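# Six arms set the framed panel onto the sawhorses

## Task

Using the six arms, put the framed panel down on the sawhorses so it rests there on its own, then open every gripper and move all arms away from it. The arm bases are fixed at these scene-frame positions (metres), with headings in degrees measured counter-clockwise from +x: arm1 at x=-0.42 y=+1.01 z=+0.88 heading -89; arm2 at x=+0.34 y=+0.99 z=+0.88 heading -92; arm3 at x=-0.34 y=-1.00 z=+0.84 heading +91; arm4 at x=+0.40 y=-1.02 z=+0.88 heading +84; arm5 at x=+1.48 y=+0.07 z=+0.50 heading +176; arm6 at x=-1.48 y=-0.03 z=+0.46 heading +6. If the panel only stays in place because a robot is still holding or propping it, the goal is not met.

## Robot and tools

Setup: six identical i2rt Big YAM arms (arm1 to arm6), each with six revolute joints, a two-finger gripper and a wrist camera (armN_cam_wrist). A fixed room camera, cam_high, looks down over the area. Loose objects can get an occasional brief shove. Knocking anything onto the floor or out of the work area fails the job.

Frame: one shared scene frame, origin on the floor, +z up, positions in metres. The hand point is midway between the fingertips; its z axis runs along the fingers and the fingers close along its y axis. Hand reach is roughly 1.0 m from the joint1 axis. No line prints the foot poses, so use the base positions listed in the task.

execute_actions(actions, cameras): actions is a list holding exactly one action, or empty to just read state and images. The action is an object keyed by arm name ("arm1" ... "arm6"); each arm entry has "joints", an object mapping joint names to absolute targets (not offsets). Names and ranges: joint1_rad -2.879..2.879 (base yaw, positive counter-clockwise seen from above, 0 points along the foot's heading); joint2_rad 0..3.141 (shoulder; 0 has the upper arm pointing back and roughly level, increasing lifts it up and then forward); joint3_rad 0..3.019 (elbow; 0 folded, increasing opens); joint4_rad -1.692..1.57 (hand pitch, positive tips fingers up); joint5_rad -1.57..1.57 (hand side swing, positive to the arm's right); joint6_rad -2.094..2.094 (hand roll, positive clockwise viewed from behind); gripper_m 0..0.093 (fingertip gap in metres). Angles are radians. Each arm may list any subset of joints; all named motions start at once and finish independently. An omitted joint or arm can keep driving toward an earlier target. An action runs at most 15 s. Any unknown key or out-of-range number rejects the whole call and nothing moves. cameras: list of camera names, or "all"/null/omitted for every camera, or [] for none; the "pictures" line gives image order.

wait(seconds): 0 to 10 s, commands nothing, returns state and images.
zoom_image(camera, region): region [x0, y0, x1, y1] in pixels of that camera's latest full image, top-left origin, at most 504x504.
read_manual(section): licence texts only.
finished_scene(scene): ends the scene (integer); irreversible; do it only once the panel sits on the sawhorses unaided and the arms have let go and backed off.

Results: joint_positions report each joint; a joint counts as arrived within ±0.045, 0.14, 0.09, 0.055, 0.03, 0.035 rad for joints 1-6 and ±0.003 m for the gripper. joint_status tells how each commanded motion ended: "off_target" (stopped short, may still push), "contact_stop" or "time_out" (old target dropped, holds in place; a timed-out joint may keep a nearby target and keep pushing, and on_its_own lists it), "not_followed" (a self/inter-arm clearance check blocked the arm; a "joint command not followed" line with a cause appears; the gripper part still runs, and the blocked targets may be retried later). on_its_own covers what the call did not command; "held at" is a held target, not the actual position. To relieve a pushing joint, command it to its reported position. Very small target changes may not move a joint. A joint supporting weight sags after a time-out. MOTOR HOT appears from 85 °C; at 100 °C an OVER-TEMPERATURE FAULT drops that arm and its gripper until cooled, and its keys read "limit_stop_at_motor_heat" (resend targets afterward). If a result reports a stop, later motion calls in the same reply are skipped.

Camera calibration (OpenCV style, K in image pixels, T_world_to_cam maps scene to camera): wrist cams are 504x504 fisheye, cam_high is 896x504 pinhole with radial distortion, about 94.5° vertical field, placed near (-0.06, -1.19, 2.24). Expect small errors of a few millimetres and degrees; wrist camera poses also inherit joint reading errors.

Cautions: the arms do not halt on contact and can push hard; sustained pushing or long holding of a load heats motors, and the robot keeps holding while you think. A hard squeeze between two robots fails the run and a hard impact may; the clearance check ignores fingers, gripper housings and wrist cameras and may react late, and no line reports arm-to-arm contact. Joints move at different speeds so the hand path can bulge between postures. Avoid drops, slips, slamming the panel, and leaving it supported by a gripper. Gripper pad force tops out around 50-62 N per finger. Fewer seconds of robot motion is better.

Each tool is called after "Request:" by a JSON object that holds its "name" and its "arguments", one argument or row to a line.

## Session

Request:
{"name": "execute_actions", "arguments": {
  "actions": [],
  "cameras": ["cam_high"]
}}

Scene clock: 0.00 s.
Motor temperatures (°C, as the motors report them): arm1=[24 23 30 23 24 24] | arm2=[23 26 29 22 23 23] | arm3=[22 25 29 22 22 25] | arm4=[23 27 28 21 22 23] | arm5=[24 24 28 23 22 23] | arm6=[24 27 27 25 24 22]
arm1.joint_positions: joint1_rad=-0.093 joint2_rad=+0.449 joint3_rad=+1.436 joint4_rad=-1.348 joint5_rad=-0.199 joint6_rad=+0.350 gripper_m=+0.095
arm1.joint_status: not commanded
arm1.hand: x=-0.3896 y=+0.8568 z=+1.4632 quat_wxyz=(-0.495, -0.659, -0.492, +0.280) (m; scene frame)
arm2.joint_positions: joint1_rad=+0.294 joint2_rad=+0.530 joint3_rad=+1.401 joint4_rad=-1.361 joint5_rad=+0.204 joint6_rad=-0.117 gripper_m=+0.094
arm2.joint_status: not commanded
arm2.hand: x=+0.3509 y=+0.7986 z=+1.4365 quat_wxyz=(-0.332, -0.521, -0.677, +0.399) (m; scene frame)
arm3.joint_positions: joint1_rad=-0.051 joint2_rad=+0.582 joint3_rad=+1.357 joint4_rad=-1.417 joint5_rad=+0.165 joint6_rad=-0.121 gripper_m=+0.095
arm3.joint_status: not commanded
arm3.hand: x=-0.3050 y=-0.7890 z=+1.3538 quat_wxyz=(-0.388, +0.633, -0.629, -0.232) (m; scene frame)
arm4.joint_positions: joint1_rad=-0.272 joint2_rad=+0.660 joint3_rad=+1.338 joint4_rad=-1.149 joint5_rad=-0.136 joint6_rad=-0.403 gripper_m=+0.094
arm4.joint_status: not commanded
arm4.hand: x=+0.4878 y=-0.7516 z=+1.4238 quat_wxyz=(-0.460, +0.632, -0.570, -0.252) (m; scene frame)
arm5.joint_positions: joint1_rad=-0.370 joint2_rad=+0.544 joint3_rad=+1.478 joint4_rad=-1.472 joint5_rad=+0.039 joint6_rad=-0.016 gripper_m=+0.095
arm5.joint_status: not commanded
arm5.hand: x=+1.3187 y=+0.1516 z=+1.0636 quat_wxyz=(-0.121, +0.851, -0.192, -0.473) (m; scene frame)
arm6.joint_positions: joint1_rad=+0.342 joint2_rad=+0.653 joint3_rad=+1.405 joint4_rad=-1.400 joint5_rad=-0.243 joint6_rad=-0.480 gripper_m=+0.095
arm6.joint_status: not commanded
arm6.hand: x=-1.2755 y=+0.1006 z=+0.9857 quat_wxyz=(-0.441, +0.442, -0.774, -0.107) (m; scene frame)
pictures: cam_high
Images, in order (width x height): cam_high 896x504.

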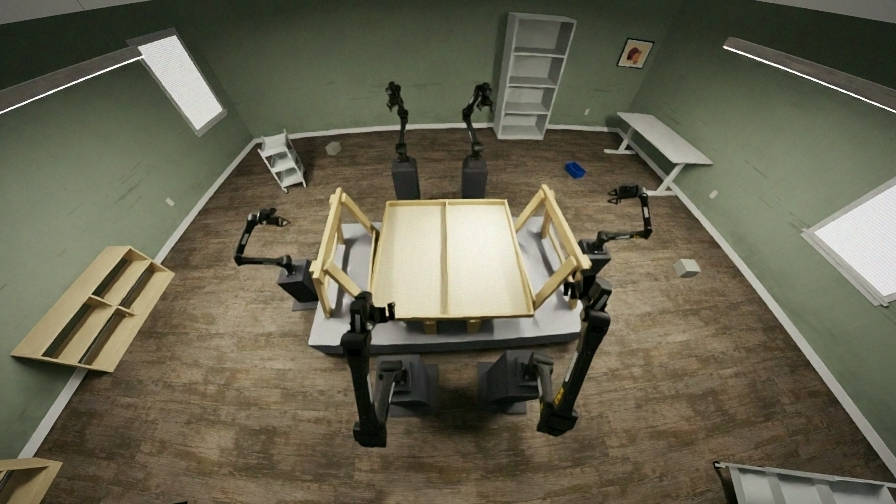

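Request:
{"name": "execute_actions", "arguments": {
  "actions": [
    {"arm1":{"joints":{"joint1_rad":-0.02,"joint2_rad":1.98,"joint3_rad":0.84,"joint4_rad":-0.43,"joint5_rad":0,"joint6_rad":1.57}},"arm2":{"joints":{"joint1_rad":0.035,"joint2_rad":1.98,"joint3_rad":0.84,"joint4_rad":-0.43,"joint5_rad":0,"joint6_rad":-1.57}},"arm3":{"joints":{"joint1_rad":-0.02,"joint2_rad":1.9,"joint3_rad":0.91,"joint4_rad":-0.57,"joint5_rad":0,"joint6_rad":-1.57}},"arm4":{"joints":{"joint1_rad":0.105,"joint2_rad":1.99,"joint3_rad":0.9,"joint4_rad":-0.48,"joint5_rad":0,"joint6_rad":1.57}},"arm5":{"joints":{"joint1_rad":0.27,"joint2_rad":0.7,"joint3_rad":0.3,"joint4_rad":-0.45,"joint5_rad":0,"joint6_rad":1.65}},"arm6":{"joints":{"joint1_rad":0.1,"joint2_rad":0.7,"joint3_rad":0.35,"joint4_rad":-0.5,"joint5_rad":0,"joint6_rad":1.67}}}
  ],
  "cameras": ["arm1_cam_wrist","arm2_cam_wrist","arm3_cam_wrist","arm4_cam_wrist"]
}}

Request:
{"name": "execute_actions", "arguments": {
  "actions": [
    {"arm5":{"joints":{"joint2_rad":1.4,"joint3_rad":0.6,"joint4_rad":-0.28}},"arm6":{"joints":{"joint2_rad":1.33,"joint3_rad":0.68,"joint4_rad":-0.43}}}
  ],
  "cameras": ["arm5_cam_wrist","arm6_cam_wrist"]
}}

Scene clock: 24.37 s.
Motor temperatures (°C, as the motors report them): arm1=[24 24 31 23 24 24] | arm2=[23 26 31 22 23 23] | arm3=[22 26 33 22 22 25] | arm4=[23 27 31 21 22 23] | arm5=[24 24 30 23 22 23] | arm6=[24 27 31 26 24 22]
arm1.joint_positions: joint1_rad=-0.024 joint2_rad=+1.972 joint3_rad=+0.840 joint4_rad=-0.438 joint5_rad=-0.004 joint6_rad=+1.556 gripper_m=+0.095
arm1.joint_status: all done
arm1.hand: x=-0.4231 y=+0.6163 z=+0.7342 quat_wxyz=(+0.002, -1.000, -0.002, +0.003) (m; scene frame)
arm2.joint_positions: joint1_rad=+0.039 joint2_rad=+1.979 joint3_rad=+0.839 joint4_rad=-0.445 joint5_rad=+0.004 joint6_rad=-1.560 gripper_m=+0.094
arm2.joint_status: all done
arm2.hand: x=+0.3410 y=+0.5993 z=+0.7362 quat_wxyz=(+0.001, +0.001, -1.000, -0.006) (m; scene frame)
arm3.joint_positions: joint1_rad=-0.030 joint2_rad=+1.899 joint3_rad=+0.913 joint4_rad=-0.587 joint5_rad=+0.002 joint6_rad=-1.557 gripper_m=+0.095
arm3.joint_status: all done
arm3.hand: x=-0.3318 y=-0.5819 z=+0.7390 quat_wxyz=(+0.002, +1.000, -0.013, +0.003) (m; scene frame)
arm4.joint_positions: joint1_rad=+0.108 joint2_rad=+1.988 joint3_rad=+0.906 joint4_rad=-0.491 joint5_rad=-0.001 joint6_rad=+1.559 gripper_m=+0.094
arm4.joint_status: all done
arm4.hand: x=+0.4069 y=-0.6038 z=+0.7447 quat_wxyz=(+0.000, +0.004, -1.000, +0.001) (m; scene frame)
arm5.joint_positions: joint1_rad=+0.262 joint2_rad=+0.709 joint3_rad=+0.304 joint4_rad=-0.473 joint5_rad=+0.000 joint6_rad=+1.640 gripper_m=+0.095
arm5.joint_status: all done
arm5.hand: x=+1.1931 y=+0.0103 z=+0.5880 quat_wxyz=(+0.273, +0.706, -0.623, -0.199) (m; scene frame)
arm6.joint_positions: joint1_rad=+0.103 joint2_rad=+0.703 joint3_rad=+0.358 joint4_rad=-0.515 joint5_rad=-0.004 joint6_rad=+1.661 gripper_m=+0.095
arm6.joint_status: all done
arm6.hand: x=-1.1833 y=+0.0277 z=+0.5653 quat_wxyz=(-0.199, -0.626, -0.700, -0.280) (m; scene frame)
pictures: arm1_cam_wrist, arm2_cam_wrist, arm3_cam_wrist, arm4_cam_wrist
camera_calibration (this result's frames):
arm1_cam_wrist: T_world_to_cam=[[-0.00580656, 0.999798, 0.0192391, -0.62996], [0.815265, -0.00640789, 0.579053, -0.0681949], [0.579059, 0.0190473, -0.815063, 0.956749], [0, 0, 0, 1]] pos_world=[-0.502076, 0.611173, 0.831419]
arm2_cam_wrist: T_world_to_cam=[[0.0104951, -0.999476, -0.0306358, 0.618908], [-0.806538, -0.0265716, 0.590585, -0.137382], [-0.591089, 0.0185107, -0.806394, 0.90674], [0, 0, 0, 1]] pos_world=[0.418665, 0.598149, 0.831286]
arm3_cam_wrist: T_world_to_cam=[[0.0227489, 0.999627, -0.01512, 0.604914], [0.81145, -0.00962791, 0.584342, -0.164581], [0.583979, -0.0255622, -0.811366, 0.903504], [0, 0, 0, 1]] pos_world=[-0.407839, -0.583177, 0.838391]
arm4_cam_wrist: T_world_to_cam=[[0.0289276, -0.999581, 0.000519607, -0.620204], [-0.804493, -0.0229733, 0.593517, -0.122777], [-0.593257, -0.0175871, -0.804821, 0.955921], [0, 0, 0, 1]] pos_world=[0.486274, -0.605953, 0.842538]
Images, in order (width x height): arm1_cam_wrist 504x504, arm2_cam_wrist 504x504, arm3_cam_wrist 504x504, arm4_cam_wrist 504x504.

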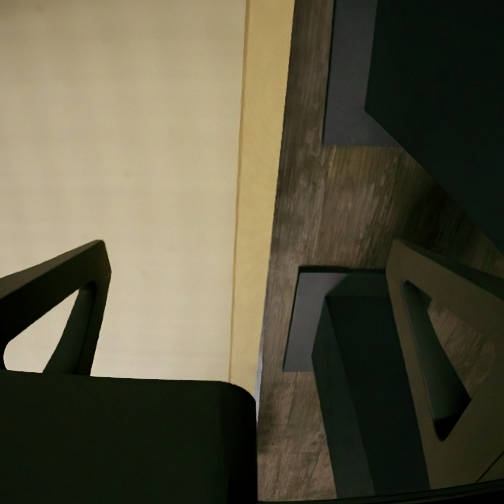

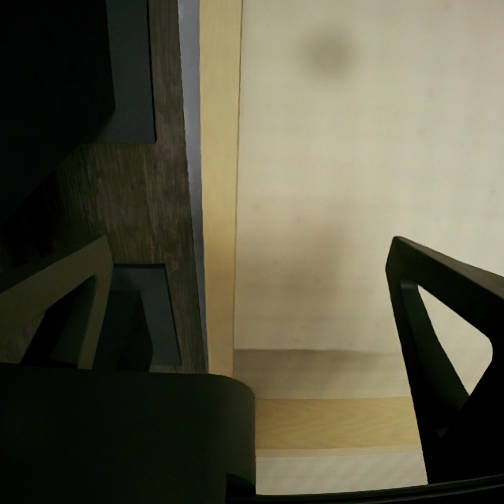

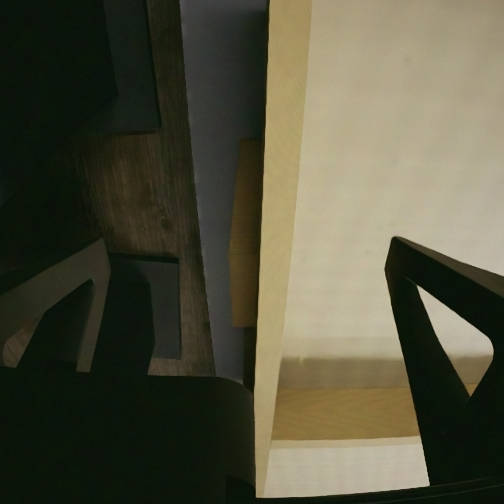

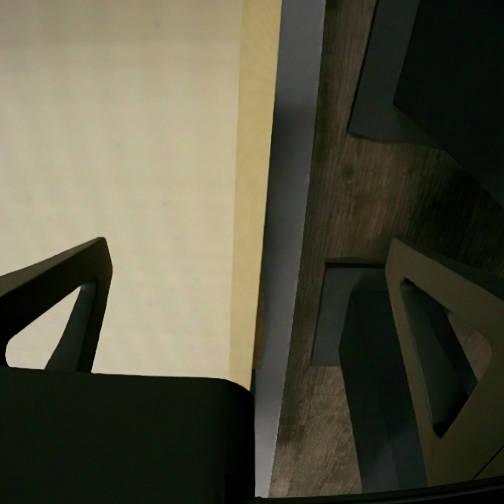

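Scene clock: 25.83 s.
Motor temperatures (°C, as the motors report them): arm1=[24 24 31 23 24 24] | arm2=[23 26 31 22 23 23] | arm3=[22 26 33 22 22 25] | arm4=[23 27 31 21 22 23] | arm5=[24 24 30 23 22 23] | arm6=[24 27 32 26 24 22]
arm1.joint_positions: joint1_rad=-0.024 joint2_rad=+1.972 joint3_rad=+0.840 joint4_rad=-0.438 joint5_rad=-0.004 joint6_rad=+1.556 gripper_m=+0.095
arm1.joint_status: not commanded
arm1.hand: x=-0.4231 y=+0.6163 z=+0.7342 quat_wxyz=(+0.002, -1.000, -0.002, +0.003) (m; scene frame)
arm2.joint_positions: joint1_rad=+0.039 joint2_rad=+1.979 joint3_rad=+0.839 joint4_rad=-0.445 joint5_rad=+0.004 joint6_rad=-1.560 gripper_m=+0.094
arm2.joint_status: not commanded
arm2.hand: x=+0.3410 y=+0.5993 z=+0.7362 quat_wxyz=(+0.001, +0.001, -1.000, -0.006) (m; scene frame)
arm3.joint_positions: joint1_rad=-0.030 joint2_rad=+1.899 joint3_rad=+0.913 joint4_rad=-0.587 joint5_rad=+0.002 joint6_rad=-1.558 gripper_m=+0.095
arm3.joint_status: not commanded
arm3.hand: x=-0.3318 y=-0.5819 z=+0.7390 quat_wxyz=(+0.002, +1.000, -0.013, +0.003) (m; scene frame)
arm4.joint_positions: joint1_rad=+0.108 joint2_rad=+1.988 joint3_rad=+0.906 joint4_rad=-0.491 joint5_rad=-0.001 joint6_rad=+1.560 gripper_m=+0.094
arm4.joint_status: not commanded
arm4.hand: x=+0.4069 y=-0.6038 z=+0.7447 quat_wxyz=(+0.000, +0.004, -1.000, +0.001) (m; scene frame)
arm5.joint_positions: joint1_rad=+0.262 joint2_rad=+1.405 joint3_rad=+0.580 joint4_rad=-0.286 joint5_rad=+0.000 joint6_rad=+1.641 gripper_m=+0.095
arm5.joint_status: all done
arm5.hand: x=+1.0879 y=-0.0121 z=+0.5127 quat_wxyz=(+0.184, +0.731, -0.644, -0.131) (m; scene frame)
arm6.joint_positions: joint1_rad=+0.103 joint2_rad=+1.332 joint3_rad=+0.660 joint4_rad=-0.432 joint5_rad=-0.004 joint6_rad=+1.663 gripper_m=+0.095
arm6.joint_status: all done
arm6.hand: x=-1.0752 y=+0.0508 z=+0.5097 quat_wxyz=(-0.129, -0.649, -0.726, -0.186) (m; scene frame)
pictures: arm5_cam_wrist, arm6_cam_wrist
camera_calibration (this result's frames):
arm5_cam_wrist: T_world_to_cam=[[0.895058, 0.0955656, -0.43559, -0.750622], [0.354014, -0.746261, 0.563709, -0.678496], [-0.271193, -0.658757, -0.701779, 0.770356], [0, 0, 0, 1]] pos_world=[1.12096, 0.072876, 0.59613]
arm6_cam_wrist: T_world_to_cam=[[-0.900585, -0.0863395, -0.426018, -0.747322], [-0.345658, 0.736509, 0.581442, -0.701904], [0.263565, 0.670895, -0.693133, 0.725578], [0, 0, 0, 1]] pos_world=[-1.10688, -0.0343511, 0.592666]
Images, in order (width x height): arm5_cam_wrist 504x504, arm6_cam_wrist 504x504.

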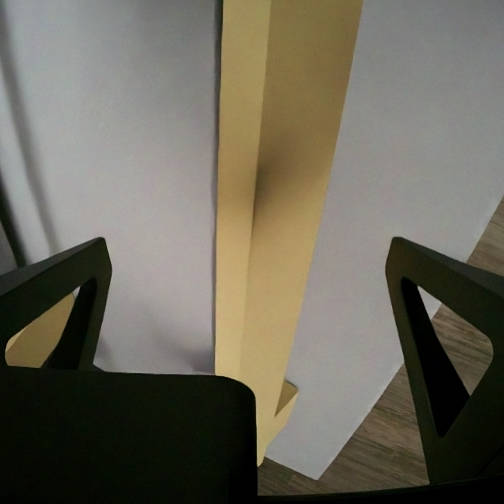

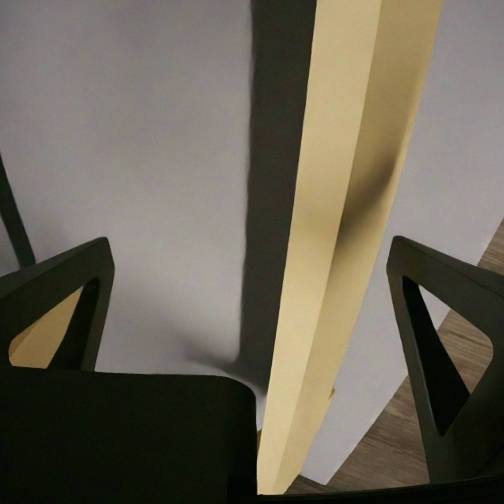

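Request:
{"name": "execute_actions", "arguments": {
  "actions": [
    {"arm1":{"joints":{"joint2_rad":2.24,"joint3_rad":0.86,"joint4_rad":-0.22}},"arm2":{"joints":{"joint2_rad":2.22,"joint3_rad":0.84,"joint4_rad":-0.2}},"arm3":{"joints":{"joint2_rad":2.15,"joint3_rad":0.97,"joint4_rad":-0.39}},"arm4":{"joints":{"joint2_rad":2.24,"joint3_rad":0.95,"joint4_rad":-0.29}},"arm5":{"joints":{"joint2_rad":1.64,"joint3_rad":0.63,"joint4_rad":-0.1}},"arm6":{"joints":{"joint2_rad":1.44,"joint3_rad":0.6,"joint4_rad":-0.33}}}
  ],
  "cameras": []
}}

Request:
{"name": "execute_actions", "arguments": {
  "actions": [
    {"arm1":{"joints":{"joint2_rad":2.385,"joint3_rad":0.92,"joint4_rad":-0.115}},"arm2":{"joints":{"joint2_rad":2.375,"joint3_rad":0.905,"joint4_rad":-0.08}},"arm3":{"joints":{"joint2_rad":2.29,"joint3_rad":1.02,"joint4_rad":-0.28}},"arm4":{"joints":{"joint2_rad":2.39,"joint3_rad":1.01,"joint4_rad":-0.175}},"arm5":{"joints":{"joint2_rad":1.76,"joint3_rad":0.67,"joint4_rad":-0.04}},"arm6":{"joints":{"joint2_rad":1.58,"joint4_rad":-0.17}}}
  ]
}}

Scene clock: 42.40 s.
Motor temperatures (°C, as the motors report them): arm1=[24 24 31 23 24 24] | arm2=[23 27 30 22 23 23] | arm3=[22 27 31 22 22 25] | arm4=[23 28 29 21 22 23] | arm5=[24 24 31 23 22 23] | arm6=[24 27 32 26 24 22]
arm1.joint_positions: joint1_rad=-0.024 joint2_rad=+2.242 joint3_rad=+0.855 joint4_rad=-0.229 joint5_rad=-0.004 joint6_rad=+1.556 gripper_m=+0.095
arm1.joint_status: all done
arm1.hand: x=-0.4238 y=+0.6419 z=+0.6372 quat_wxyz=(+0.025, -1.000, -0.001, +0.003) (m; scene frame)
arm2.joint_positions: joint1_rad=+0.039 joint2_rad=+2.230 joint3_rad=+0.839 joint4_rad=-0.214 joint5_rad=+0.004 joint6_rad=-1.560 gripper_m=+0.094
arm2.joint_status: all done
arm2.hand: x=+0.3410 y=+0.6225 z=+0.6446 quat_wxyz=(+0.001, +0.001, -1.000, -0.016) (m; scene frame)
arm3.joint_positions: joint1_rad=-0.030 joint2_rad=+2.153 joint3_rad=+0.962 joint4_rad=-0.407 joint5_rad=+0.002 joint6_rad=-1.558 gripper_m=+0.095
arm3.joint_status: all done
arm3.hand: x=-0.3313 y=-0.5787 z=+0.6454 quat_wxyz=(+0.015, +1.000, -0.013, +0.003) (m; scene frame)
arm4.joint_positions: joint1_rad=+0.108 joint2_rad=+2.251 joint3_rad=+0.939 joint4_rad=-0.300 joint5_rad=-0.001 joint6_rad=+1.560 gripper_m=+0.094
arm4.joint_status: all done
arm4.hand: x=+0.4069 y=-0.6199 z=+0.6458 quat_wxyz=(+0.001, +0.003, -1.000, +0.021) (m; scene frame)
arm5.joint_positions: joint1_rad=+0.262 joint2_rad=+1.648 joint3_rad=+0.592 joint4_rad=-0.119 joint5_rad=+0.000 joint6_rad=+1.641 gripper_m=+0.095
arm5.joint_status: all done
arm5.hand: x=+1.0818 y=-0.0144 z=+0.4417 quat_wxyz=(+0.159, +0.736, -0.649, -0.112) (m; scene frame)
arm6.joint_positions: joint1_rad=+0.103 joint2_rad=+1.442 joint3_rad=+0.603 joint4_rad=-0.343 joint5_rad=-0.004 joint6_rad=+1.663 gripper_m=+0.095
arm6.joint_status: all done
arm6.hand: x=-1.0940 y=+0.0475 z=+0.4560 quat_wxyz=(-0.106, -0.655, -0.732, -0.156) (m; scene frame)
pictures: none
No camera images: the call's "cameras" was empty. Leave "cameras" out to get every camera's image.

Scene clock: 43.40 s.
Motor temperatures (°C, as the motors report them): arm1=[24 24 30 23 24 24] | arm2=[23 27 30 22 23 23] | arm3=[22 27 31 22 22 25] | arm4=[23 28 29 21 22 23] | arm5=[24 24 30 23 22 23] | arm6=[24 27 32 26 24 22]
arm1.joint_positions: joint1_rad=-0.024 joint2_rad=+2.373 joint3_rad=+0.918 joint4_rad=-0.120 joint5_rad=-0.004 joint6_rad=+1.556 gripper_m=+0.095
arm1.joint_status: all done
arm1.hand: x=-0.4245 y=+0.6275 z=+0.5930 quat_wxyz=(+0.005, -1.000, -0.001, +0.003) (m; scene frame)
arm2.joint_positions: joint1_rad=+0.039 joint2_rad=+2.373 joint3_rad=+0.905 joint4_rad=-0.093 joint5_rad=+0.004 joint6_rad=-1.560 gripper_m=+0.094
arm2.joint_status: all done
arm2.hand: x=+0.3414 y=+0.6071 z=+0.5971 quat_wxyz=(+0.000, +0.001, -1.000, +0.005) (m; scene frame)
arm3.joint_positions: joint1_rad=-0.030 joint2_rad=+2.289 joint3_rad=+1.016 joint4_rad=-0.295 joint5_rad=+0.002 joint6_rad=-1.558 gripper_m=+0.095
arm3.joint_status: all done
arm3.hand: x=-0.3309 y=-0.5656 z=+0.5963 quat_wxyz=(-0.001, +1.000, -0.013, +0.003) (m; scene frame)
arm4.joint_positions: joint1_rad=+0.108 joint2_rad=+2.386 joint3_rad=+1.009 joint4_rad=-0.183 joint5_rad=-0.001 joint6_rad=+1.560 gripper_m=+0.094
arm4.joint_status: all done
arm4.hand: x=+0.4070 y=-0.5998 z=+0.5987 quat_wxyz=(+0.000, +0.003, -1.000, -0.005) (m; scene frame)
arm5.joint_positions: joint1_rad=+0.262 joint2_rad=+1.761 joint3_rad=+0.646 joint4_rad=-0.055 joint5_rad=+0.000 joint6_rad=+1.641 gripper_m=+0.095
arm5.joint_status: all done
arm5.hand: x=+1.0596 y=-0.0192 z=+0.4183 quat_wxyz=(+0.161, +0.735, -0.648, -0.113) (m; scene frame)
arm6.joint_positions: joint1_rad=+0.103 joint2_rad=+1.580 joint3_rad=+0.603 joint4_rad=-0.183 joint5_rad=-0.004 joint6_rad=+1.663 gripper_m=+0.095
arm6.joint_status: all done
arm6.hand: x=-1.0787 y=+0.0511 z=+0.4192 quat_wxyz=(-0.112, -0.653, -0.730, -0.164) (m; scene frame)
pictures: arm1_cam_wrist, arm2_cam_wrist, arm3_cam_wrist, arm4_cam_wrist, arm5_cam_wrist, arm6_cam_wrist, cam_high
camera_calibration (this result's frames):
arm1_cam_wrist: T_world_to_cam=[[-0.00498872, 0.999686, 0.0245722, -0.641249], [0.815225, -0.010165, 0.579055, 0.0171015], [0.579123, 0.0229207, -0.814918, 0.839726], [0, 0, 0, 1]] pos_world=[-0.503445, 0.621974, 0.690162]
arm2_cam_wrist: T_world_to_cam=[[0.0111906, -0.999913, -0.00698988, 0.60827], [-0.806705, -0.0131583, 0.590807, -0.0629364], [-0.590848, -0.0009727, -0.806782, 0.806543], [0, 0, 0, 1]] pos_world=[0.418966, 0.608174, 0.69214]
arm3_cam_wrist: T_world_to_cam=[[0.0215822, 0.999719, -0.00978773, 0.582907], [0.811423, -0.0117962, 0.584341, -0.0829515], [0.584061, -0.0205533, -0.811449, 0.790549], [0, 0, 0, 1]] pos_world=[-0.407001, -0.567473, 0.695668]
arm4_cam_wrist: T_world_to_cam=[[0.0277932, -0.999536, -0.0124427, -0.607944], [-0.804552, -0.0297551, 0.593136, -0.0397445], [-0.593232, -0.00647436, -0.805006, 0.845313], [0, 0, 0, 1]] pos_world=[0.486387, -0.603372, 0.696491]
arm5_cam_wrist: T_world_to_cam=[[0.918665, 0.101151, -0.381869, -0.81312], [0.321685, -0.752625, 0.574521, -0.59098], [-0.229291, -0.650633, -0.723949, 0.656741], [0, 0, 0, 1]] pos_world=[1.08768, 0.0647589, 0.504472]
arm6_cam_wrist: T_world_to_cam=[[-0.922524, -0.0914684, -0.374944, -0.833787], [-0.313918, 0.742989, 0.59112, -0.620889], [0.224511, 0.663024, -0.714139, 0.630693], [0, 0, 0, 1]] pos_world=[-1.10569, -0.0331157, 0.504799]
Images, in order (width x height): arm1_cam_wrist 504x504, arm2_cam_wrist 504x504, arm3_cam_wrist 504x504, arm4_cam_wrist 504x504, arm5_cam_wrist 504x504, arm6_cam_wrist 504x504, cam_high 896x504.

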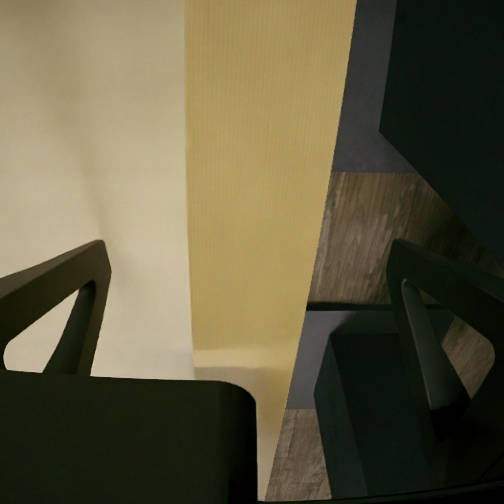

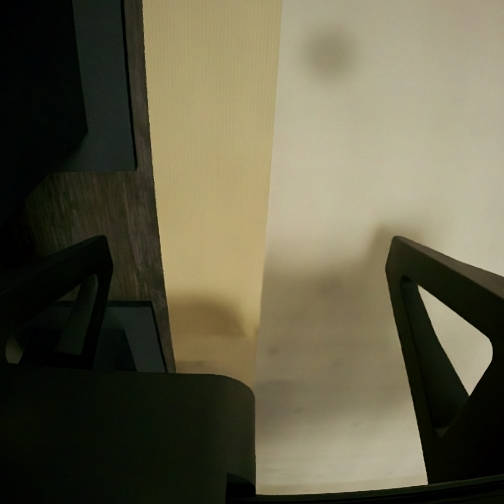

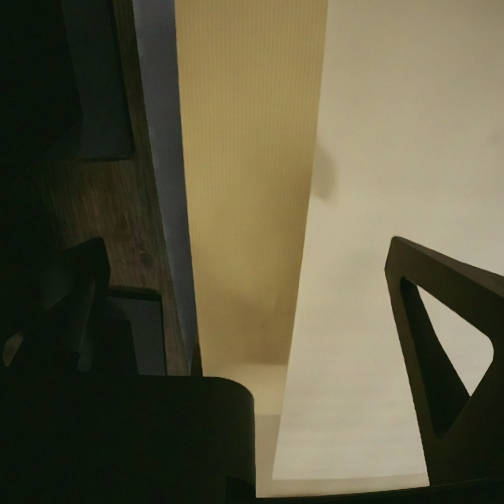

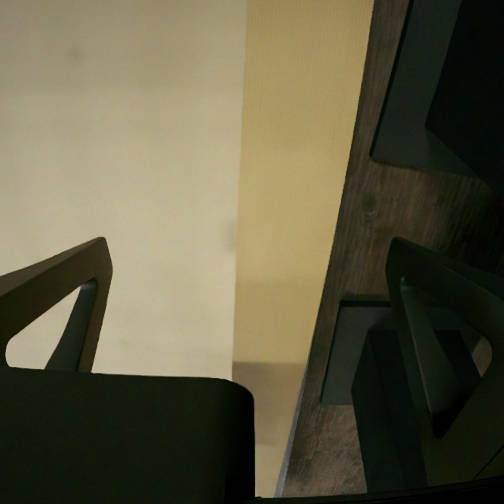

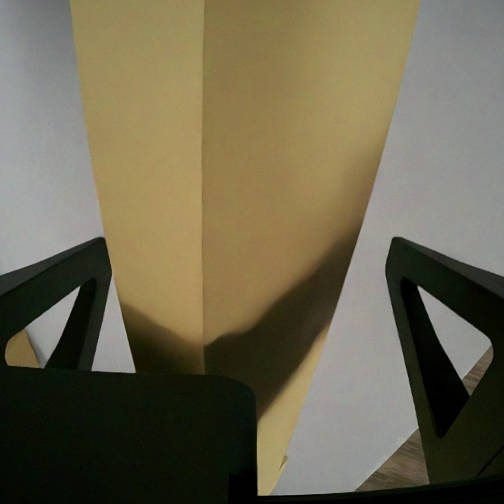

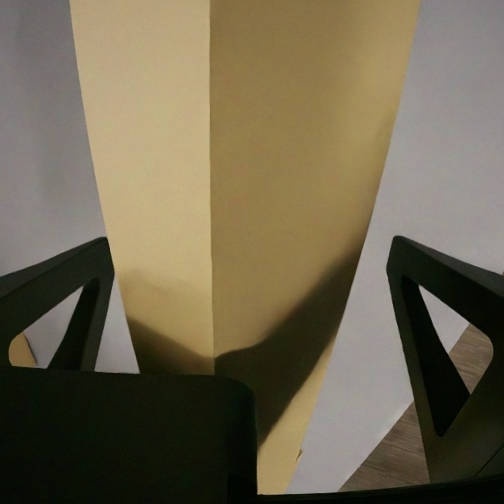

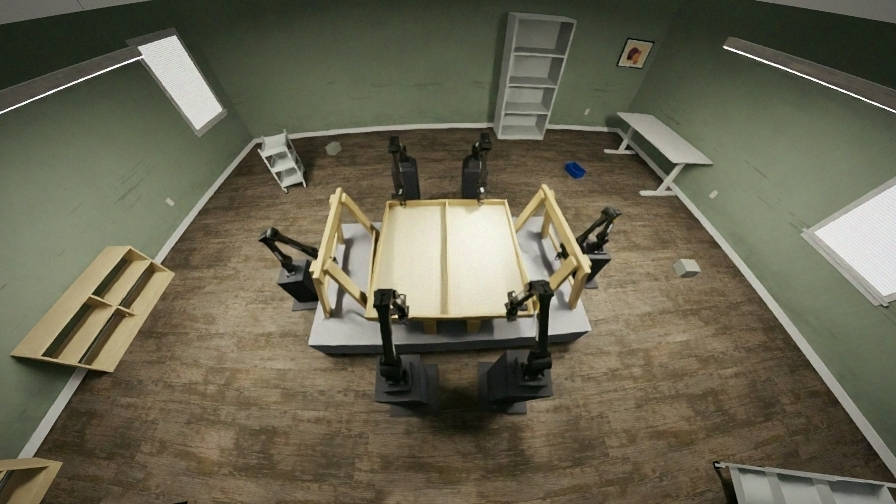

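Request:
{"name": "execute_actions", "arguments": {
  "actions": [
    {"arm1":{"joints":{"gripper_m":0}},"arm2":{"joints":{"gripper_m":0,"joint2_rad":2.4}},"arm3":{"joints":{"gripper_m":0}},"arm4":{"joints":{"gripper_m":0,"joint2_rad":2.415}},"arm5":{"joints":{"gripper_m":0.045}},"arm6":{"joints":{"gripper_m":0.045}}}
  ],
  "cameras": []
}}

Request:
{"name": "execute_actions", "arguments": {
  "actions": [
    {"arm1":{"joints":{"joint2_rad":2.16,"joint3_rad":0.89,"joint4_rad":-0.25}},"arm2":{"joints":{"joint2_rad":2.15,"joint3_rad":0.87,"joint4_rad":-0.24}},"arm3":{"joints":{"joint2_rad":2.07,"joint3_rad":0.945,"joint4_rad":-0.4}},"arm4":{"joints":{"joint2_rad":2.17,"joint3_rad":0.925,"joint4_rad":-0.28}}}
  ],
  "cameras": []
}}

Request:
{"name": "execute_actions", "arguments": {
  "actions": [
    {"arm1":{"joints":{"joint2_rad":1.94,"joint3_rad":0.89,"joint4_rad":-0.47}},"arm2":{"joints":{"joint2_rad":1.94,"joint3_rad":0.87,"joint4_rad":-0.46}},"arm3":{"joints":{"joint2_rad":1.85,"joint3_rad":0.92,"joint4_rad":-0.59}},"arm4":{"joints":{"joint2_rad":1.94,"joint3_rad":0.88,"joint4_rad":-0.46}}}
  ],
  "cameras": []
}}

Request:
{"name": "execute_actions", "arguments": {
  "actions": [
    {"arm1":{"joints":{"joint2_rad":1.68,"joint3_rad":0.92,"joint4_rad":-0.72}},"arm2":{"joints":{"joint2_rad":1.67,"joint3_rad":0.91,"joint4_rad":-0.72}},"arm3":{"joints":{"joint2_rad":1.62,"joint3_rad":0.98,"joint4_rad":-0.84}},"arm4":{"joints":{"joint2_rad":1.67,"joint3_rad":0.91,"joint4_rad":-0.72}}}
  ],
  "cameras": []
}}

Request:
{"name": "execute_actions", "arguments": {
  "actions": [
    {"arm1":{"joints":{"joint2_rad":1.49,"joint3_rad":1.07,"joint4_rad":-1.03}},"arm2":{"joints":{"joint2_rad":1.48,"joint3_rad":1.06,"joint4_rad":-1.03}},"arm3":{"joints":{"joint2_rad":1.47,"joint3_rad":1.16,"joint4_rad":-1.14}},"arm4":{"joints":{"joint2_rad":1.48,"joint3_rad":1.06,"joint4_rad":-1.03}},"arm5":{"joints":{"joint1_rad":0.23,"joint2_rad":1.93,"joint3_rad":0.97,"joint4_rad":-0.1,"joint6_rad":1.7}},"arm6":{"joints":{"joint1_rad":0.06,"joint2_rad":1.82,"joint3_rad":0.97,"joint4_rad":-0.22,"joint6_rad":1.7}}}
  ],
  "cameras": ["cam_high"]
}}

Scene clock: 77.40 s.
Motor temperatures (°C, as the motors report them): arm1=[24 25 29 23 24 24] | arm2=[23 28 29 22 23 23] | arm3=[22 28 29 22 22 25] | arm4=[23 29 28 21 22 23] | arm5=[24 25 30 23 22 23] | arm6=[24 28 29 26 24 22]
arm1.joint_positions: joint1_rad=-0.024 joint2_rad=+2.373 joint3_rad=+0.921 joint4_rad=-0.112 joint5_rad=-0.005 joint6_rad=+1.584 gripper_m=+0.019
arm1.joint_status: gripper_m off_target (ended at +0.019, target +0.000)
arm1.hand: x=-0.4245 y=+0.6236 z=+0.5931 quat_wxyz=(+0.000, -1.000, +0.013, +0.003) (m; scene frame)
arm2.joint_positions: joint1_rad=+0.039 joint2_rad=+2.382 joint3_rad=+0.896 joint4_rad=-0.093 joint5_rad=+0.002 joint6_rad=-1.550 gripper_m=+0.018
arm2.joint_status: gripper_m off_target (ended at +0.018, target +0.000); the others done
arm2.hand: x=+0.3413 y=+0.6161 z=+0.5936 quat_wxyz=(+0.000, -0.004, -1.000, -0.004) (m; scene frame)
arm3.joint_positions: joint1_rad=-0.030 joint2_rad=+2.289 joint3_rad=+1.016 joint4_rad=-0.293 joint5_rad=+0.002 joint6_rad=-1.556 gripper_m=+0.018
arm3.joint_status: gripper_m off_target (ended at +0.018, target +0.000)
arm3.hand: x=-0.3309 y=-0.5652 z=+0.5963 quat_wxyz=(-0.001, +1.000, -0.014, +0.003) (m; scene frame)
arm4.joint_positions: joint1_rad=+0.107 joint2_rad=+2.390 joint3_rad=+1.003 joint4_rad=-0.187 joint5_rad=+0.000 joint6_rad=+1.583 gripper_m=+0.018
arm4.joint_status: gripper_m off_target (ended at +0.018, target +0.000); the others done
arm4.hand: x=+0.4073 y=-0.6064 z=+0.5966 quat_wxyz=(+0.000, -0.008, -1.000, +0.002) (m; scene frame)
arm5.joint_positions: joint1_rad=+0.262 joint2_rad=+1.763 joint3_rad=+0.645 joint4_rad=-0.061 joint5_rad=+0.003 joint6_rad=+1.666 gripper_m=+0.048
arm5.joint_status: gripper_m off_target (ended at +0.048, target +0.045)
arm5.hand: x=+1.0623 y=-0.0185 z=+0.4166 quat_wxyz=(+0.158, +0.728, -0.658, -0.110) (m; scene frame)
arm6.joint_positions: joint1_rad=+0.103 joint2_rad=+1.581 joint3_rad=+0.596 joint4_rad=-0.185 joint5_rad=-0.003 joint6_rad=+1.682 gripper_m=+0.047
arm6.joint_status: all done
arm6.hand: x=-1.0832 y=+0.0500 z=+0.4165 quat_wxyz=(-0.108, -0.661, -0.725, -0.161) (m; scene frame)
pictures: none
No camera images: the call's "cameras" was empty. Leave "cameras" out to get every camera's image.

Scene clock: 78.53 s.
Motor temperatures (°C, as the motors report them): arm1=[24 25 29 23 24 24] | arm2=[23 28 28 22 23 23] | arm3=[22 28 29 22 22 25] | arm4=[23 29 28 21 22 23] | arm5=[24 25 30 23 22 23] | arm6=[24 28 29 26 24 22]
arm1.joint_positions: joint1_rad=-0.024 joint2_rad=+2.215 joint3_rad=+0.890 joint4_rad=-0.230 joint5_rad=+0.001 joint6_rad=+1.587 gripper_m=+0.019
arm1.joint_status: all done
arm1.hand: x=-0.4249 y=+0.6112 z=+0.6493 quat_wxyz=(-0.005, -1.000, +0.014, +0.006) (m; scene frame)
arm2.joint_positions: joint1_rad=+0.039 joint2_rad=+2.231 joint3_rad=+0.875 joint4_rad=-0.224 joint5_rad=+0.005 joint6_rad=-1.549 gripper_m=+0.018
arm2.joint_status: all done
arm2.hand: x=+0.3407 y=+0.6029 z=+0.6470 quat_wxyz=(+0.001, -0.005, -1.000, -0.004) (m; scene frame)
arm3.joint_positions: joint1_rad=-0.030 joint2_rad=+2.126 joint3_rad=+0.936 joint4_rad=-0.373 joint5_rad=+0.001 joint6_rad=-1.556 gripper_m=+0.018
arm3.joint_status: all done
arm3.hand: x=-0.3315 y=-0.5776 z=+0.6522 quat_wxyz=(-0.003, +1.000, -0.014, +0.003) (m; scene frame)
arm4.joint_positions: joint1_rad=+0.107 joint2_rad=+2.235 joint3_rad=+0.921 joint4_rad=-0.268 joint5_rad=-0.003 joint6_rad=+1.583 gripper_m=+0.018
arm4.joint_status: all done
arm4.hand: x=+0.4068 y=-0.6175 z=+0.6500 quat_wxyz=(+0.001, -0.009, -1.000, +0.006) (m; scene frame)
arm5.joint_positions: joint1_rad=+0.262 joint2_rad=+1.763 joint3_rad=+0.645 joint4_rad=-0.061 joint5_rad=+0.003 joint6_rad=+1.666 gripper_m=+0.048
arm5.joint_status: not commanded
arm5.hand: x=+1.0623 y=-0.0185 z=+0.4166 quat_wxyz=(+0.158, +0.728, -0.658, -0.110) (m; scene frame)
arm6.joint_positions: joint1_rad=+0.103 joint2_rad=+1.581 joint3_rad=+0.596 joint4_rad=-0.185 joint5_rad=-0.003 joint6_rad=+1.682 gripper_m=+0.047
arm6.joint_status: not commanded
arm6.hand: x=-1.0832 y=+0.0500 z=+0.4165 quat_wxyz=(-0.108, -0.661, -0.725, -0.161) (m; scene frame)
pictures: none
No camera images: the call's "cameras" was empty. Leave "cameras" out to get every camera's image.

Scene clock: 79.63 s.
Motor temperatures (°C, as the motors report them): arm1=[24 25 30 23 24 24] | arm2=[23 28 28 22 23 23] | arm3=[22 28 29 22 22 25] | arm4=[23 29 28 21 22 23] | arm5=[24 25 30 23 22 23] | arm6=[24 28 29 26 24 22]
arm1.joint_positions: joint1_rad=-0.025 joint2_rad=+1.989 joint3_rad=+0.872 joint4_rad=-0.448 joint5_rad=-0.001 joint6_rad=+1.588 gripper_m=+0.019
arm1.joint_status: all done
arm1.hand: x=-0.4243 y=+0.6043 z=+0.7329 quat_wxyz=(+0.000, -1.000, +0.015, +0.005) (m; scene frame)
arm2.joint_positions: joint1_rad=+0.039 joint2_rad=+2.012 joint3_rad=+0.861 joint4_rad=-0.439 joint5_rad=+0.002 joint6_rad=-1.549 gripper_m=+0.018
arm2.joint_status: all done
arm2.hand: x=+0.3412 y=+0.5937 z=+0.7273 quat_wxyz=(+0.000, -0.005, -1.000, -0.009) (m; scene frame)
arm3.joint_positions: joint1_rad=-0.030 joint2_rad=+1.897 joint3_rad=+0.899 joint4_rad=-0.570 joint5_rad=+0.000 joint6_rad=-1.553 gripper_m=+0.018
arm3.joint_status: all done
arm3.hand: x=-0.3322 y=-0.5848 z=+0.7371 quat_wxyz=(-0.001, +1.000, -0.016, +0.002) (m; scene frame)
arm4.joint_positions: joint1_rad=+0.107 joint2_rad=+2.002 joint3_rad=+0.862 joint4_rad=-0.451 joint5_rad=-0.004 joint6_rad=+1.583 gripper_m=+0.018
arm4.joint_status: all done
arm4.hand: x=+0.4064 y=-0.6235 z=+0.7320 quat_wxyz=(+0.002, -0.009, -1.000, +0.010) (m; scene frame)
arm5.joint_positions: joint1_rad=+0.262 joint2_rad=+1.763 joint3_rad=+0.645 joint4_rad=-0.061 joint5_rad=+0.003 joint6_rad=+1.666 gripper_m=+0.048
arm5.joint_status: not commanded
arm5.hand: x=+1.0623 y=-0.0185 z=+0.4166 quat_wxyz=(+0.158, +0.728, -0.658, -0.110) (m; scene frame)
arm6.joint_positions: joint1_rad=+0.103 joint2_rad=+1.581 joint3_rad=+0.596 joint4_rad=-0.185 joint5_rad=-0.003 joint6_rad=+1.682 gripper_m=+0.047
arm6.joint_status: not commanded
arm6.hand: x=-1.0832 y=+0.0500 z=+0.4165 quat_wxyz=(-0.108, -0.661, -0.725, -0.161) (m; scene frame)
pictures: none
No camera images: the call's "cameras" was empty. Leave "cameras" out to get every camera's image.

Scene clock: 80.73 s.
Motor temperatures (°C, as the motors report them): arm1=[24 25 30 23 24 24] | arm2=[23 29 29 22 23 23] | arm3=[22 28 30 22 22 25] | arm4=[23 29 28 21 22 23] | arm5=[24 25 30 23 22 23] | arm6=[24 28 29 26 24 22]
arm1.joint_positions: joint1_rad=-0.027 joint2_rad=+1.727 joint3_rad=+0.880 joint4_rad=-0.697 joint5_rad=+0.001 joint6_rad=+1.587 gripper_m=+0.019
arm1.joint_status: all done
arm1.hand: x=-0.4244 y=+0.6028 z=+0.8354 quat_wxyz=(-0.011, -1.000, +0.015, +0.006) (m; scene frame)
arm2.joint_positions: joint1_rad=+0.039 joint2_rad=+1.732 joint3_rad=+0.871 joint4_rad=-0.704 joint5_rad=+0.002 joint6_rad=-1.546 gripper_m=+0.018
arm2.joint_status: all done
arm2.hand: x=+0.3409 y=+0.5902 z=+0.8355 quat_wxyz=(-0.001, -0.006, -1.000, +0.003) (m; scene frame)
arm3.joint_positions: joint1_rad=-0.030 joint2_rad=+1.661 joint3_rad=+0.924 joint4_rad=-0.810 joint5_rad=+0.006 joint6_rad=-1.553 gripper_m=+0.018
arm3.joint_status: all done
arm3.hand: x=-0.3317 y=-0.5880 z=+0.8353 quat_wxyz=(-0.011, +1.000, -0.016, +0.005) (m; scene frame)
arm4.joint_positions: joint1_rad=+0.107 joint2_rad=+1.730 joint3_rad=+0.864 joint4_rad=-0.705 joint5_rad=-0.001 joint6_rad=+1.585 gripper_m=+0.018
arm4.joint_status: all done
arm4.hand: x=+0.4069 y=-0.6238 z=+0.8353 quat_wxyz=(+0.000, -0.009, -1.000, +0.001) (m; scene frame)
arm5.joint_positions: joint1_rad=+0.262 joint2_rad=+1.763 joint3_rad=+0.645 joint4_rad=-0.061 joint5_rad=+0.003 joint6_rad=+1.666 gripper_m=+0.048
arm5.joint_status: not commanded
arm5.hand: x=+1.0623 y=-0.0185 z=+0.4166 quat_wxyz=(+0.158, +0.728, -0.658, -0.110) (m; scene frame)
arm6.joint_positions: joint1_rad=+0.103 joint2_rad=+1.581 joint3_rad=+0.596 joint4_rad=-0.185 joint5_rad=-0.003 joint6_rad=+1.682 gripper_m=+0.047
arm6.joint_status: not commanded
arm6.hand: x=-1.0832 y=+0.0500 z=+0.4165 quat_wxyz=(-0.108, -0.661, -0.725, -0.161) (m; scene frame)
pictures: none
No camera images: the call's "cameras" was empty. Leave "cameras" out to get every camera's image.

Scene clock: 83.07 s.
Motor temperatures (°C, as the motors report them): arm1=[24 25 31 23 24 24] | arm2=[23 29 30 22 23 23] | arm3=[22 28 32 22 22 25] | arm4=[23 29 29 21 22 23] | arm5=[24 24 32 24 22 23] | arm6=[24 27 33 26 24 22]
arm1.joint_positions: joint1_rad=-0.029 joint2_rad=+1.538 joint3_rad=+0.985 joint4_rad=-1.007 joint5_rad=+0.001 joint6_rad=+1.588 gripper_m=+0.019
arm1.joint_status: all done
arm1.hand: x=-0.4240 y=+0.6048 z=+0.9381 quat_wxyz=(-0.003, -1.000, +0.017, +0.006) (m; scene frame)
arm2.joint_positions: joint1_rad=+0.039 joint2_rad=+1.544 joint3_rad=+0.974 joint4_rad=-1.002 joint5_rad=-0.001 joint6_rad=-1.546 gripper_m=+0.018
arm2.joint_status: all done
arm2.hand: x=+0.3411 y=+0.5894 z=+0.9369 quat_wxyz=(-0.002, -0.006, -1.000, +0.000) (m; scene frame)
arm3.joint_positions: joint1_rad=-0.030 joint2_rad=+1.511 joint3_rad=+1.063 joint4_rad=-1.117 joint5_rad=+0.005 joint6_rad=-1.553 gripper_m=+0.018
arm3.joint_status: joint3_rad time_out (moved +0.139 of +0.236); the others done
arm3.on_its_own: joint3_rad reads +1.063 and still pushes toward +1.160 since a time_out
arm3.hand: x=-0.3323 y=-0.5873 z=+0.9376 quat_wxyz=(-0.002, +1.000, -0.016, +0.005) (m; scene frame)
arm4.joint_positions: joint1_rad=+0.107 joint2_rad=+1.544 joint3_rad=+0.968 joint4_rad=-1.001 joint5_rad=-0.004 joint6_rad=+1.585 gripper_m=+0.018
arm4.joint_status: joint3_rad time_out (moved +0.104 of +0.196); the others done
arm4.on_its_own: joint3_rad reads +0.968 and still pushes toward +1.060 since a time_out
arm4.hand: x=+0.4064 y=-0.6215 z=+0.9357 quat_wxyz=(+0.001, -0.009, -1.000, +0.004) (m; scene frame)
arm5.joint_positions: joint1_rad=+0.256 joint2_rad=+1.800 joint3_rad=+0.731 joint4_rad=-0.224 joint5_rad=-0.001 joint6_rad=+1.718 gripper_m=+0.045
arm5.joint_status: joint3_rad time_out (moved +0.086 of +0.325); joint4_rad time_out (moved -0.163 of -0.039); the others done
arm5.on_its_own: joint3_rad reads +0.731 and still pushes toward +0.843 since a time_out (your +0.970 is given up); joint4_rad reads -0.224 and still pushes toward -0.100 since a time_out; gripper_m moved -0.003 to your old target +0.045
arm5.hand: x=+1.0585 y=-0.0171 z=+0.4106 quat_wxyz=(+0.116, +0.716, -0.685, -0.072) (m; scene frame)
arm6.joint_positions: joint1_rad=+0.097 joint2_rad=+1.638 joint3_rad=+0.708 joint4_rad=-0.390 joint5_rad=-0.002 joint6_rad=+1.734 gripper_m=+0.045
arm6.joint_status: joint2_rad time_out (moved +0.057 of +0.239); joint3_rad time_out (moved +0.112 of +0.374); joint4_rad time_out (moved -0.206 of -0.035); the others done
arm6.on_its_own: joint2_rad reads +1.638 and still pushes toward +1.820 since a time_out; joint3_rad reads +0.708 and still pushes toward +0.821 since a time_out (your +0.970 is given up); joint4_rad reads -0.390 and still pushes toward -0.220 since a time_out
arm6.hand: x=-1.0793 y=+0.0482 z=+0.4121 quat_wxyz=(-0.063, -0.690, -0.714, -0.102) (m; scene frame)
pictures: cam_high
Images, in order (width x height): cam_high 896x504.

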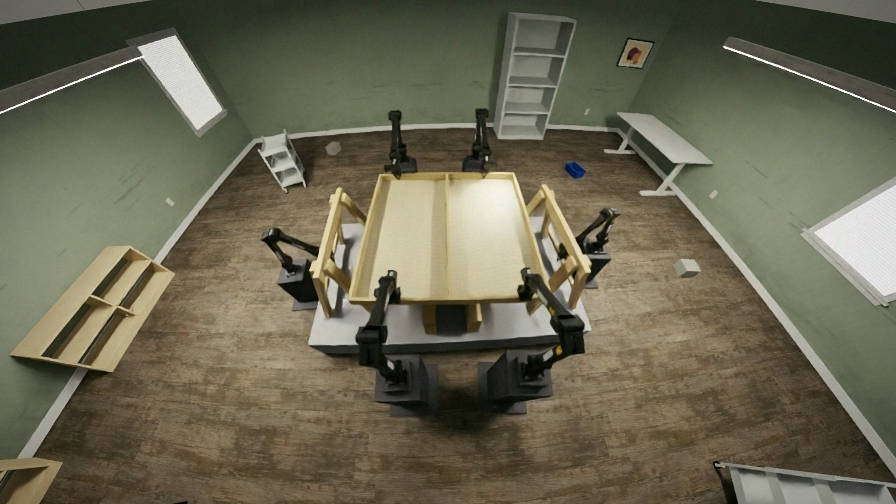

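Request:
{"name": "execute_actions", "arguments": {
  "actions": [
    {"arm1":{"joints":{"joint2_rad":1.37,"joint3_rad":1.37,"joint4_rad":-1.39}},"arm2":{"joints":{"joint2_rad":1.36,"joint3_rad":1.37,"joint4_rad":-1.39}},"arm3":{"joints":{"joint2_rad":1.38,"joint3_rad":1.49,"joint4_rad":-1.5}},"arm4":{"joints":{"joint2_rad":1.36,"joint3_rad":1.37,"joint4_rad":-1.39}},"arm5":{"joints":{"joint2_rad":1.83,"joint3_rad":1.03,"joint4_rad":-0.08,"gripper_m":0.035}},"arm6":{"joints":{"joint2_rad":1.69,"joint3_rad":1.01,"joint4_rad":-0.2,"gripper_m":0.035}}}
  ],
  "cameras": ["cam_high","arm5_cam_wrist"]
}}

Scene clock: 96.63 s.
Motor temperatures (°C, as the motors report them): arm1=[24 25 36 23 24 24] | arm2=[23 29 35 22 23 23] | arm3=[22 28 41 22 22 25] | arm4=[23 29 36 21 22 23] | arm5=[24 24 37 25 22 23] | arm6=[24 27 40 28 24 22]
arm1.joint_positions: joint1_rad=-0.033 joint2_rad=+1.405 joint3_rad=+1.248 joint4_rad=-1.412 joint5_rad=+0.002 joint6_rad=+1.592 gripper_m=+0.019
arm1.joint_status: joint3_rad time_out (moved +0.262 of +0.385); the others done
arm1.on_its_own: joint3_rad reads +1.248 and still pushes toward +1.360 since a time_out
arm1.hand: x=-0.4241 y=+0.6053 z=+1.0829 quat_wxyz=(+0.002, -1.000, +0.021, +0.007) (m; scene frame)
arm2.joint_positions: joint1_rad=+0.039 joint2_rad=+1.420 joint3_rad=+1.230 joint4_rad=-1.391 joint5_rad=-0.001 joint6_rad=-1.546 gripper_m=+0.018
arm2.joint_status: joint3_rad time_out (moved +0.256 of +0.396); the others done
arm2.on_its_own: joint3_rad reads +1.230 and still pushes toward +1.342 since a time_out
arm2.hand: x=+0.3407 y=+0.5855 z=+1.0750 quat_wxyz=(-0.002, -0.006, -1.000, -0.005) (m; scene frame)
arm3.joint_positions: joint1_rad=-0.030 joint2_rad=+1.414 joint3_rad=+1.355 joint4_rad=-1.515 joint5_rad=+0.002 joint6_rad=-1.551 gripper_m=+0.019
arm3.joint_status: joint3_rad time_out (moved +0.292 of +0.427); the others done
arm3.on_its_own: joint3_rad reads +1.355 and still pushes toward +1.468 since a time_out
arm3.hand: x=-0.3335 y=-0.5892 z=+1.0833 quat_wxyz=(+0.002, +1.000, -0.016, +0.003) (m; scene frame)
arm4.joint_positions: joint1_rad=+0.107 joint2_rad=+1.414 joint3_rad=+1.222 joint4_rad=-1.400 joint5_rad=-0.010 joint6_rad=+1.590 gripper_m=+0.018
arm4.joint_status: joint3_rad time_out (moved +0.254 of +0.402); the others done
arm4.on_its_own: joint3_rad reads +1.222 and still pushes toward +1.335 since a time_out
arm4.hand: x=+0.4053 y=-0.6203 z=+1.0750 quat_wxyz=(+0.004, -0.012, -1.000, +0.011) (m; scene frame)
arm5.joint_positions: joint1_rad=+0.256 joint2_rad=+1.798 joint3_rad=+0.736 joint4_rad=-0.237 joint5_rad=-0.002 joint6_rad=+1.710 gripper_m=+0.042
arm5.joint_status: joint3_rad time_out (moved +0.006 of +0.299); joint4_rad time_out (moved -0.013 of +0.144); gripper_m off_target (ended at +0.042, target +0.035); the others done
arm5.on_its_own: joint3_rad reads +0.736 and still pushes toward +0.850 since a time_out (your +1.030 is given up); joint4_rad reads -0.237 and still pushes toward -0.080 since a time_out
arm5.hand: x=+1.0581 y=-0.0175 z=+0.4121 quat_wxyz=(+0.113, +0.719, -0.682, -0.071) (m; scene frame)
arm6.joint_positions: joint1_rad=+0.099 joint2_rad=+1.633 joint3_rad=+0.708 joint4_rad=-0.398 joint5_rad=-0.003 joint6_rad=+1.713 gripper_m=+0.039
arm6.joint_status: joint3_rad time_out (moved +0.000 of +0.302); joint4_rad time_out (moved -0.008 of +0.190); gripper_m off_target (ended at +0.039, target +0.035); the others done
arm6.on_its_own: joint3_rad reads +0.708 and still pushes toward +0.821 since a time_out (your +1.010 is given up); joint4_rad reads -0.398 and still pushes toward -0.200 since a time_out
arm6.hand: x=-1.0806 y=+0.0488 z=+0.4133 quat_wxyz=(-0.062, -0.682, -0.722, -0.100) (m; scene frame)
pictures: arm5_cam_wrist, cam_high
camera_calibration (this result's frames):
arm5_cam_wrist: T_world_to_cam=[[0.96562, 0.0369724, -0.257317, -0.916428], [0.191355, -0.771086, 0.607297, -0.461532], [-0.17596, -0.635657, -0.75165, 0.608279], [0, 0, 0, 1]] pos_world=[1.08027, 0.0646583, 0.501688]
Images, in order (width x height): arm5_cam_wrist 504x504, cam_high 896x504.

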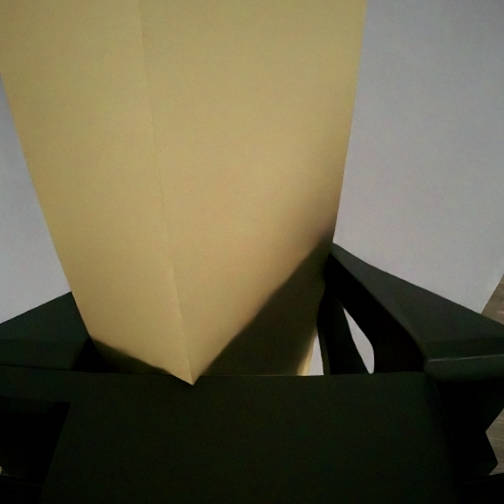

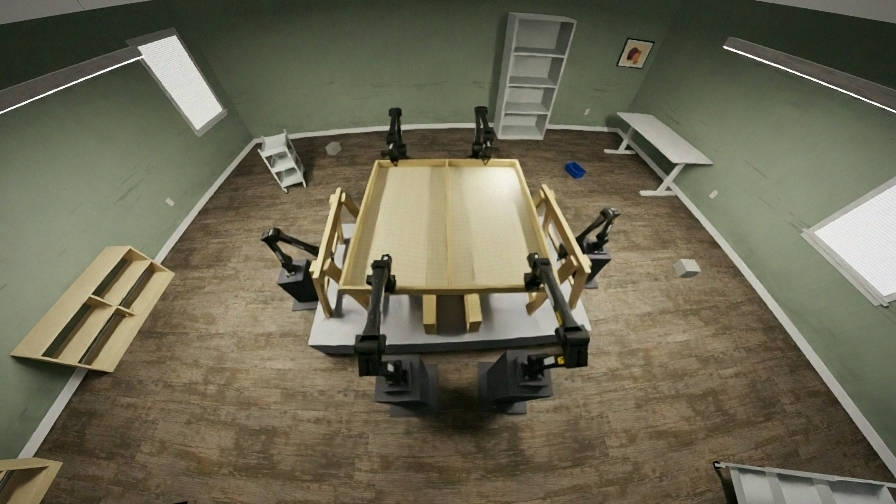

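Request:
{"name": "execute_actions", "arguments": {
  "actions": [
    {"arm5":{"joints":{"joint2_rad":1.73,"joint3_rad":1.05,"joint4_rad":-0.03}},"arm6":{"joints":{"joint2_rad":1.57,"joint3_rad":1.03,"joint4_rad":-0.17,"gripper_m":0.03}}}
  ],
  "cameras": ["cam_high"]
}}

Scene clock: 104.13 s.
Motor temperatures (°C, as the motors report them): arm1=[24 25 39 23 24 24] | arm2=[23 29 39 22 23 23] | arm3=[22 28 45 22 22 25] | arm4=[23 29 39 21 22 23] | arm5=[24 24 40 25 22 23] | arm6=[24 27 43 29 24 22]
arm1.joint_positions: joint1_rad=-0.033 joint2_rad=+1.405 joint3_rad=+1.248 joint4_rad=-1.412 joint5_rad=+0.002 joint6_rad=+1.592 gripper_m=+0.019
arm1.joint_status: not commanded
arm1.on_its_own: joint3_rad reads +1.248 and still pushes toward +1.360 since a time_out
arm1.hand: x=-0.4241 y=+0.6053 z=+1.0829 quat_wxyz=(+0.002, -1.000, +0.021, +0.007) (m; scene frame)
arm2.joint_positions: joint1_rad=+0.039 joint2_rad=+1.420 joint3_rad=+1.230 joint4_rad=-1.391 joint5_rad=-0.001 joint6_rad=-1.546 gripper_m=+0.018
arm2.joint_status: not commanded
arm2.on_its_own: joint3_rad reads +1.230 and still pushes toward +1.342 since a time_out
arm2.hand: x=+0.3407 y=+0.5855 z=+1.0750 quat_wxyz=(-0.002, -0.006, -1.000, -0.005) (m; scene frame)
arm3.joint_positions: joint1_rad=-0.030 joint2_rad=+1.414 joint3_rad=+1.355 joint4_rad=-1.515 joint5_rad=+0.002 joint6_rad=-1.551 gripper_m=+0.019
arm3.joint_status: not commanded
arm3.on_its_own: joint3_rad reads +1.355 and still pushes toward +1.468 since a time_out
arm3.hand: x=-0.3335 y=-0.5892 z=+1.0833 quat_wxyz=(+0.002, +1.000, -0.016, +0.003) (m; scene frame)
arm4.joint_positions: joint1_rad=+0.107 joint2_rad=+1.414 joint3_rad=+1.222 joint4_rad=-1.400 joint5_rad=-0.010 joint6_rad=+1.590 gripper_m=+0.018
arm4.joint_status: not commanded
arm4.on_its_own: joint3_rad reads +1.222 and still pushes toward +1.335 since a time_out
arm4.hand: x=+0.4053 y=-0.6203 z=+1.0750 quat_wxyz=(+0.004, -0.012, -1.000, +0.011) (m; scene frame)
arm5.joint_positions: joint1_rad=+0.256 joint2_rad=+1.793 joint3_rad=+0.736 joint4_rad=-0.237 joint5_rad=-0.002 joint6_rad=+1.710 gripper_m=+0.042
arm5.joint_status: joint3_rad time_out (moved -0.001 of +0.314); joint4_rad time_out (moved +0.000 of +0.207); the others done
arm5.on_its_own: joint3_rad reads +0.736 and still pushes toward +0.849 since a time_out (your +1.050 is given up); joint4_rad reads -0.237 and still pushes toward -0.030 since a time_out
arm5.hand: x=+1.0574 y=-0.0176 z=+0.4137 quat_wxyz=(+0.115, +0.719, -0.682, -0.072) (m; scene frame)
arm6.joint_positions: joint1_rad=+0.099 joint2_rad=+1.626 joint3_rad=+0.702 joint4_rad=-0.386 joint5_rad=-0.003 joint6_rad=+1.712 gripper_m=+0.039
arm6.joint_status: joint3_rad time_out (moved -0.006 of +0.322); joint4_rad time_out (moved +0.012 of +0.228); gripper_m off_target (ended at +0.039, target +0.030); the others done
arm6.on_its_own: joint3_rad reads +0.702 and still pushes toward +0.820 since a time_out (your +1.030 is given up); joint4_rad reads -0.386 and still pushes toward -0.171 since a time_out
arm6.hand: x=-1.0798 y=+0.0489 z=+0.4151 quat_wxyz=(-0.066, -0.681, -0.722, -0.106) (m; scene frame)
pictures: cam_high
Images, in order (width x height): cam_high 896x504.

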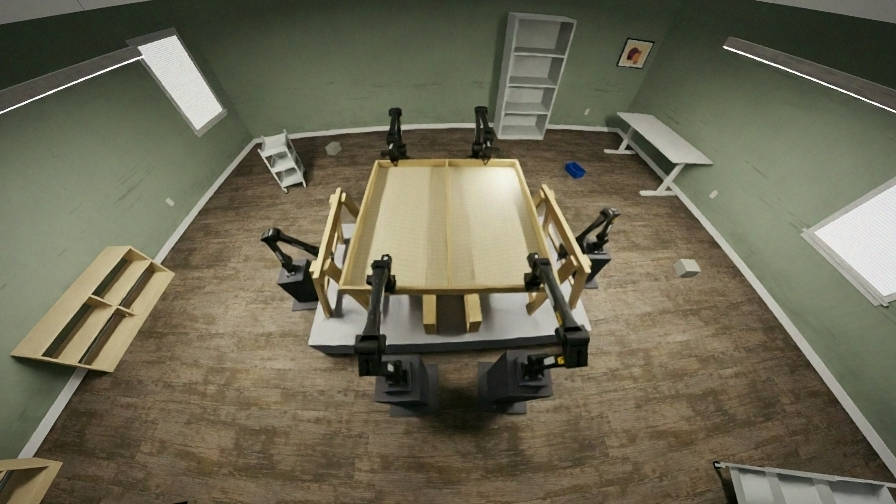

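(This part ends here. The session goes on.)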